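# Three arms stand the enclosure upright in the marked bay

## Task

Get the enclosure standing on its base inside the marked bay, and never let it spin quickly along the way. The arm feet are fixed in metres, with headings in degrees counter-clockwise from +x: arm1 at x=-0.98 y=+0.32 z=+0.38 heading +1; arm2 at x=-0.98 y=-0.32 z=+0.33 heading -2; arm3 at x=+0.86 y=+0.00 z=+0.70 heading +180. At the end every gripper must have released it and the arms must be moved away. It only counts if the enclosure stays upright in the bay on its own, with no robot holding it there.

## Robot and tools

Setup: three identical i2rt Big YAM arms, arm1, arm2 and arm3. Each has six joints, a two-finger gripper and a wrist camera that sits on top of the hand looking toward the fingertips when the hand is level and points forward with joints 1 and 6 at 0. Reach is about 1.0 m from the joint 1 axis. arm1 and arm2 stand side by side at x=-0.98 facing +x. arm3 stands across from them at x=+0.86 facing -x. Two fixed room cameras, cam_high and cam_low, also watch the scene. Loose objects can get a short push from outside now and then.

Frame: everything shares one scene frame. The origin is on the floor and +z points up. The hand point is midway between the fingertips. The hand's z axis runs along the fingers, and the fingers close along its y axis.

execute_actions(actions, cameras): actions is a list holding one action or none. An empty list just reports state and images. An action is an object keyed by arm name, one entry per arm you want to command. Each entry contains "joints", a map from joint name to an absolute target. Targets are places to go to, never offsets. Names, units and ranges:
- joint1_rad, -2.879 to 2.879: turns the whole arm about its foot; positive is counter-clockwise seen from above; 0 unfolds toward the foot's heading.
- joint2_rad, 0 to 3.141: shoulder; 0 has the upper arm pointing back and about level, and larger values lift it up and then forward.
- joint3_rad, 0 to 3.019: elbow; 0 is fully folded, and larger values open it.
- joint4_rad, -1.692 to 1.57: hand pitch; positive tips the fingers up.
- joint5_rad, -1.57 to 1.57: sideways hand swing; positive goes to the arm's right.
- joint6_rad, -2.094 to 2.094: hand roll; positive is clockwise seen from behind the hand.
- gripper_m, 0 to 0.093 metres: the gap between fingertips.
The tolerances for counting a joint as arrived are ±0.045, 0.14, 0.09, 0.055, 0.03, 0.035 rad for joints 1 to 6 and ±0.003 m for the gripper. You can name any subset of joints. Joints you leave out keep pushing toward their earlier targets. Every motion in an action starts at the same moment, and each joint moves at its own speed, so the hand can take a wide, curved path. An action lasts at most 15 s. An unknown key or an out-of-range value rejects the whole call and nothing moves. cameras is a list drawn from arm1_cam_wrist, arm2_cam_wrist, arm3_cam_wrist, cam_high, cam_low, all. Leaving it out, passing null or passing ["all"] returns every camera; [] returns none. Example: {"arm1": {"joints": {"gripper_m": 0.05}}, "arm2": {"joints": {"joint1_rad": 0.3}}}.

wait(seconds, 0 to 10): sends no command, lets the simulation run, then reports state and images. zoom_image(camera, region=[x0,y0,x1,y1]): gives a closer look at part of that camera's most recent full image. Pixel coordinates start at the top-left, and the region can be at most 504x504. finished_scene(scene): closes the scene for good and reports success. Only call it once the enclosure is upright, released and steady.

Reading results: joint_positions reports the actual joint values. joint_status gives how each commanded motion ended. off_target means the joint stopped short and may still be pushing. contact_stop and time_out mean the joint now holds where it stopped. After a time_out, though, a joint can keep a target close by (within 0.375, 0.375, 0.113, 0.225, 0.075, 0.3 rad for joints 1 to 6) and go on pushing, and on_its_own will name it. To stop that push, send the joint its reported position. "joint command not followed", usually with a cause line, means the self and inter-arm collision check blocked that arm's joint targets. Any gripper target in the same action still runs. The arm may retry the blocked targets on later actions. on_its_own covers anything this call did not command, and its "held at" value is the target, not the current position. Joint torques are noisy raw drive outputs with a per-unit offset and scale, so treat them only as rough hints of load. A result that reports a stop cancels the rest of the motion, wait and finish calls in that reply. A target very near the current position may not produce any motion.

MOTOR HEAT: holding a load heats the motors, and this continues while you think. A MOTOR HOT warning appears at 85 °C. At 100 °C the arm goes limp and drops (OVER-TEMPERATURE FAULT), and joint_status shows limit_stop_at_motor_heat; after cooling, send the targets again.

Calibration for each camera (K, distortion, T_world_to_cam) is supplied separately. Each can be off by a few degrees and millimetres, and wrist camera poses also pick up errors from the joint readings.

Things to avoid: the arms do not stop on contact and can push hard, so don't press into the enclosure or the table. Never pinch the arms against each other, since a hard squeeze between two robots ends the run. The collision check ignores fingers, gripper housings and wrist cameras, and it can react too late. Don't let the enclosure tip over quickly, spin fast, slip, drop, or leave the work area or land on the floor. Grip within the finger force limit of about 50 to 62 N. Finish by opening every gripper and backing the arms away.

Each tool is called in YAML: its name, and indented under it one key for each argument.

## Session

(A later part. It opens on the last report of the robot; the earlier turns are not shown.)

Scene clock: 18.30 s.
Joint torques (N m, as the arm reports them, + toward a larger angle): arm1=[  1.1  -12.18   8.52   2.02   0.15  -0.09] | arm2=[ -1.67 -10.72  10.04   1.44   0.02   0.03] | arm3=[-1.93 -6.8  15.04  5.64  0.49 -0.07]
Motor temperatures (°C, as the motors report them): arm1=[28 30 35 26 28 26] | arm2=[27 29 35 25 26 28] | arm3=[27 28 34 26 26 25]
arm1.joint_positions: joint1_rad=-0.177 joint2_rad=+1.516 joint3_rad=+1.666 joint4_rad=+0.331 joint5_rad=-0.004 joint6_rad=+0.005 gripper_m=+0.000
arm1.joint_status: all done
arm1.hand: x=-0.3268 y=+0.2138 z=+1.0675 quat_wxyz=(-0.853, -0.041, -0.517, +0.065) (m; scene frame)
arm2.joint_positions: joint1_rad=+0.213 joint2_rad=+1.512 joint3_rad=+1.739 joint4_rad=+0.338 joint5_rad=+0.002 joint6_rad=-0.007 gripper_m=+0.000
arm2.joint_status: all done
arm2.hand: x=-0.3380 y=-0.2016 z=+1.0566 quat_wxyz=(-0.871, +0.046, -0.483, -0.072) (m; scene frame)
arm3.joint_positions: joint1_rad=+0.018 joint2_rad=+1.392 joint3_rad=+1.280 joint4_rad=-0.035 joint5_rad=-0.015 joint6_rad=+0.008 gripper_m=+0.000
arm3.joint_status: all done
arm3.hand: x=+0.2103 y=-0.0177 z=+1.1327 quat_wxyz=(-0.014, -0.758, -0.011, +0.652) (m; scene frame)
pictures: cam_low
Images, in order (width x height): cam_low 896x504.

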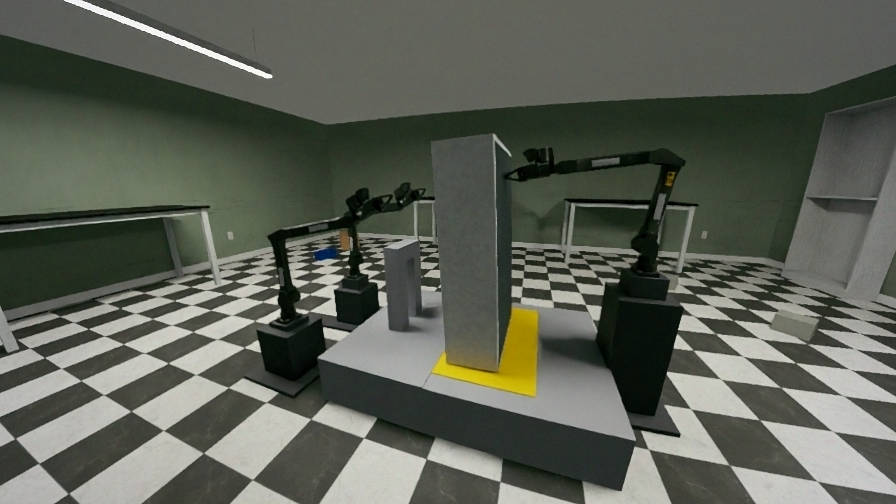

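execute_actions:
  actions:
    - {"arm1": {"joints": {"joint2_rad": 1.32, "joint3_rad": 1.5}}, "arm2": {"joints": {"joint2_rad": 1.32, "joint3_rad": 1.58}}, "arm3": {"joints": {"joint2_rad": 1.405, "joint3_rad": 1.24}}}
  cameras: []

execute_actions:
  actions:
    - {"arm1": {"joints": {"joint2_rad": 1.15, "joint3_rad": 1.35}}, "arm2": {"joints": {"joint2_rad": 1.15, "joint3_rad": 1.43}}, "arm3": {"joints": {"joint2_rad": 1.35, "joint3_rad": 1.175}}}
  cameras: ["cam_low"]

Scene clock: 19.67 s.
Joint torques (N m, as the arm reports them, + toward a larger angle): arm1=[ 1.04 -8.52  8.36  1.97  0.16 -0.1 ] | arm2=[-1.82 -7.64  9.86  1.35  0.01  0.1 ] | arm3=[-2.02 -3.66 16.03  6.05  0.63 -0.06]
Motor temperatures (°C, as the motors report them): arm1=[28 30 35 26 28 26] | arm2=[27 29 35 25 26 28] | arm3=[27 28 34 26 26 25]
arm1.joint_positions: joint1_rad=-0.177 joint2_rad=+1.312 joint3_rad=+1.496 joint4_rad=+0.331 joint5_rad=-0.004 joint6_rad=+0.005 gripper_m=+0.000
arm1.joint_status: all done
arm1.hand: x=-0.4100 y=+0.2273 z=+1.0891 quat_wxyz=(-0.861, -0.040, -0.502, +0.066) (m; scene frame)
arm2.joint_positions: joint1_rad=+0.213 joint2_rad=+1.310 joint3_rad=+1.568 joint4_rad=+0.338 joint5_rad=+0.002 joint6_rad=-0.007 gripper_m=+0.000
arm2.joint_status: all done
arm2.hand: x=-0.4211 y=-0.2164 z=+1.0763 quat_wxyz=(-0.878, +0.045, -0.470, -0.073) (m; scene frame)
arm3.joint_positions: joint1_rad=+0.021 joint2_rad=+1.291 joint3_rad=+1.169 joint4_rad=-0.047 joint5_rad=-0.019 joint6_rad=+0.008 gripper_m=+0.000
arm3.joint_status: all done
arm3.hand: x=+0.2507 y=-0.0192 z=+1.1216 quat_wxyz=(-0.017, -0.765, -0.013, +0.643) (m; scene frame)
pictures: none
No camera images: the call's "cameras" was empty. Leave "cameras" out to get every camera's image.

Scene clock: 20.77 s.
Joint torques (N m, as the arm reports them, + toward a larger angle): arm1=[ 1.12 -6.82  8.38  2.    0.15 -0.08] | arm2=[-1.95 -5.25  9.84  1.37  0.04  0.08] | arm3=[-2.17 -4.75 14.24  5.47  0.67 -0.06]
Motor temperatures (°C, as the motors report them): arm1=[28 30 35 26 28 26] | arm2=[27 29 35 25 26 28] | arm3=[27 28 34 26 26 25]
arm1.joint_positions: joint1_rad=-0.177 joint2_rad=+1.145 joint3_rad=+1.345 joint4_rad=+0.331 joint5_rad=-0.004 joint6_rad=+0.005 gripper_m=+0.000
arm1.joint_status: all done
arm1.hand: x=-0.4756 y=+0.2379 z=+1.0882 quat_wxyz=(-0.865, -0.039, -0.495, +0.066) (m; scene frame)
arm2.joint_positions: joint1_rad=+0.213 joint2_rad=+1.144 joint3_rad=+1.418 joint4_rad=+0.338 joint5_rad=+0.002 joint6_rad=-0.007 gripper_m=+0.000
arm2.joint_status: all done
arm2.hand: x=-0.4872 y=-0.2282 z=+1.0760 quat_wxyz=(-0.882, +0.044, -0.462, -0.073) (m; scene frame)
arm3.joint_positions: joint1_rad=+0.022 joint2_rad=+1.256 joint3_rad=+1.126 joint4_rad=-0.034 joint5_rad=-0.020 joint6_rad=+0.008 gripper_m=+0.000
arm3.joint_status: all done
arm3.hand: x=+0.2642 y=-0.0198 z=+1.1182 quat_wxyz=(-0.017, -0.764, -0.015, +0.645) (m; scene frame)
pictures: cam_low
Images, in order (width x height): cam_low 896x504.

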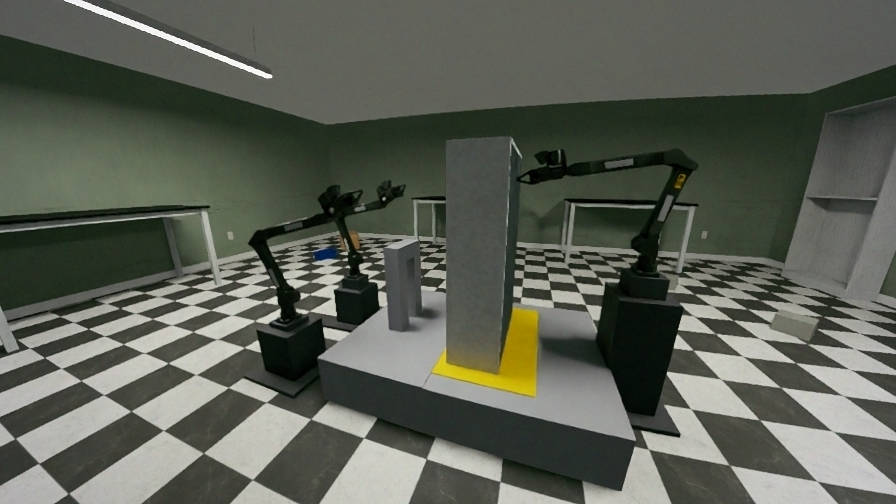

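The load on arm3 has dropped, so the enclosure has landed. I'll move all three arms clear.

execute_actions:
  actions:
    - {"arm1": {"joints": {"joint2_rad": 0.8, "joint3_rad": 1.1}}, "arm2": {"joints": {"joint2_rad": 0.8, "joint3_rad": 1.1}}, "arm3": {"joints": {"joint2_rad": 0.55, "joint3_rad": 1.05, "joint4_rad": -0.7}}}
  cameras: ["cam_low", "cam_high"]

Scene clock: 22.47 s.
Joint torques (N m, as the arm reports them, + toward a larger angle): arm1=[ 1.2  -1.8   7.82  1.72  0.16 -0.09] | arm2=[-1.85 -0.19  9.54  1.42  0.01  0.07] | arm3=[-1.3  -0.56  9.98  2.22  0.16 -0.06]
Motor temperatures (°C, as the motors report them): arm1=[28 30 35 26 28 26] | arm2=[27 29 35 25 26 28] | arm3=[27 28 34 26 26 25]
arm1.joint_positions: joint1_rad=-0.177 joint2_rad=+0.798 joint3_rad=+1.100 joint4_rad=+0.332 joint5_rad=-0.004 joint6_rad=+0.005 gripper_m=+0.000
arm1.joint_status: all done
arm1.hand: x=-0.6185 y=+0.2611 z=+1.0927 quat_wxyz=(-0.889, -0.036, -0.450, +0.068) (m; scene frame)
arm2.joint_positions: joint1_rad=+0.213 joint2_rad=+0.795 joint3_rad=+1.093 joint4_rad=+0.338 joint5_rad=+0.002 joint6_rad=-0.007 gripper_m=+0.000
arm2.joint_status: all done
arm2.hand: x=-0.6132 y=-0.2510 z=+1.0355 quat_wxyz=(-0.888, +0.044, -0.452, -0.074) (m; scene frame)
arm3.joint_positions: joint1_rad=+0.013 joint2_rad=+0.547 joint3_rad=+1.042 joint4_rad=-0.689 joint5_rad=-0.005 joint6_rad=+0.008 gripper_m=+0.000
arm3.joint_status: all done
arm3.hand: x=+0.5429 y=-0.0074 z=+1.2172 quat_wxyz=(-0.009, -0.773, -0.006, +0.634) (m; scene frame)
pictures: cam_high, cam_low
Images, in order (width x height): cam_high 896x504, cam_low 896x504.

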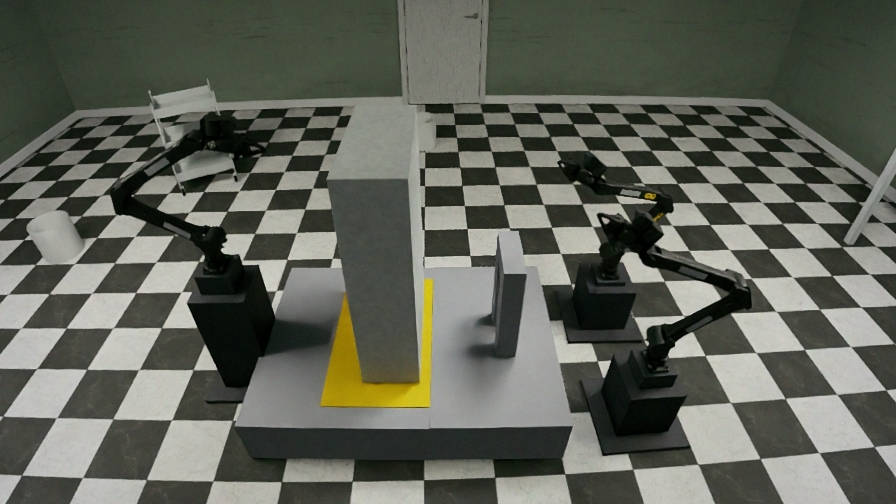

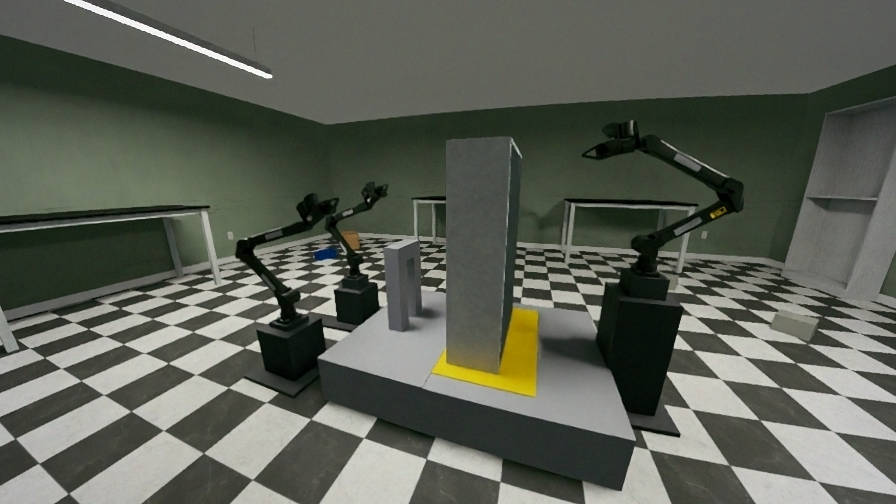

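execute_actions:
  actions: []
  cameras: ["cam_high", "cam_low"]

Scene clock: 22.67 s.
Joint torques (N m, as the arm reports them, + toward a larger angle): arm1=[ 1.27 -1.55  7.77  1.78  0.16 -0.08] | arm2=[-1.68  0.69  9.28  1.36  0.    0.03] | arm3=[-1.39 -0.28 10.03  2.29  0.16 -0.06]
Motor temperatures (°C, as the motors report them): arm1=[28 30 35 26 28 26] | arm2=[27 29 35 25 26 28] | arm3=[27 28 34 26 26 25]
arm1.joint_positions: joint1_rad=-0.177 joint2_rad=+0.798 joint3_rad=+1.100 joint4_rad=+0.332 joint5_rad=-0.004 joint6_rad=+0.005 gripper_m=+0.000
arm1.joint_status: all done
arm1.hand: x=-0.6185 y=+0.2611 z=+1.0927 quat_wxyz=(-0.889, -0.036, -0.450, +0.068) (m; scene frame)
arm2.joint_positions: joint1_rad=+0.213 joint2_rad=+0.795 joint3_rad=+1.093 joint4_rad=+0.338 joint5_rad=+0.002 joint6_rad=-0.007 gripper_m=+0.000
arm2.joint_status: all done
arm2.hand: x=-0.6132 y=-0.2510 z=+1.0355 quat_wxyz=(-0.888, +0.044, -0.452, -0.074) (m; scene frame)
arm3.joint_positions: joint1_rad=+0.013 joint2_rad=+0.547 joint3_rad=+1.042 joint4_rad=-0.689 joint5_rad=-0.005 joint6_rad=+0.008 gripper_m=+0.000
arm3.joint_status: all done
arm3.hand: x=+0.5429 y=-0.0074 z=+1.2172 quat_wxyz=(-0.009, -0.773, -0.006, +0.634) (m; scene frame)
pictures: cam_high, cam_low
Images, in order (width x height): cam_high 896x504, cam_low 896x504.

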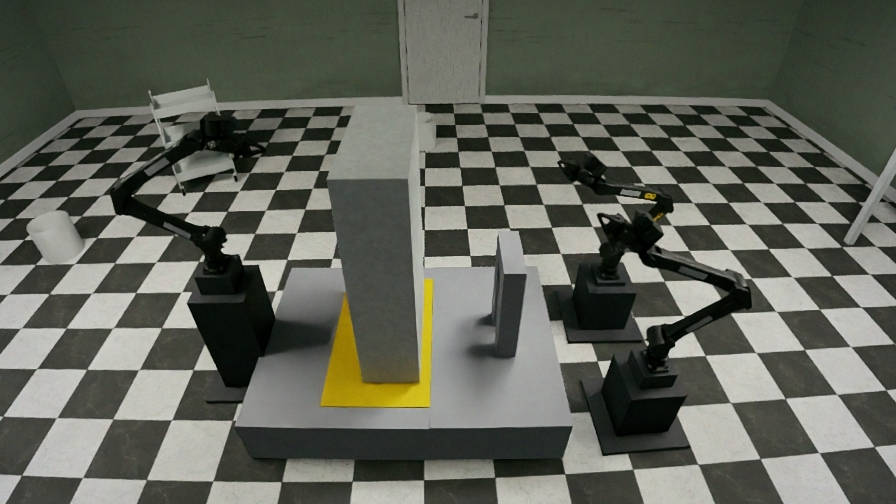

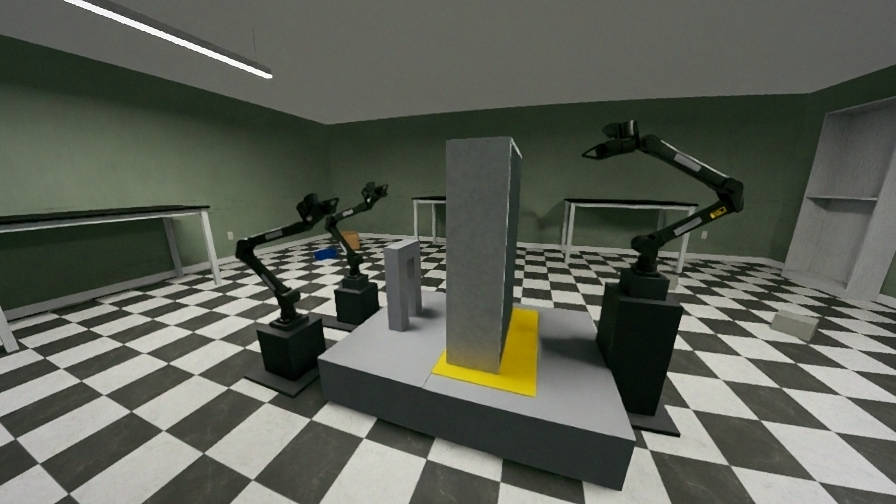

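finished_scene:
  scene: 2

The scene is finished: the task was done.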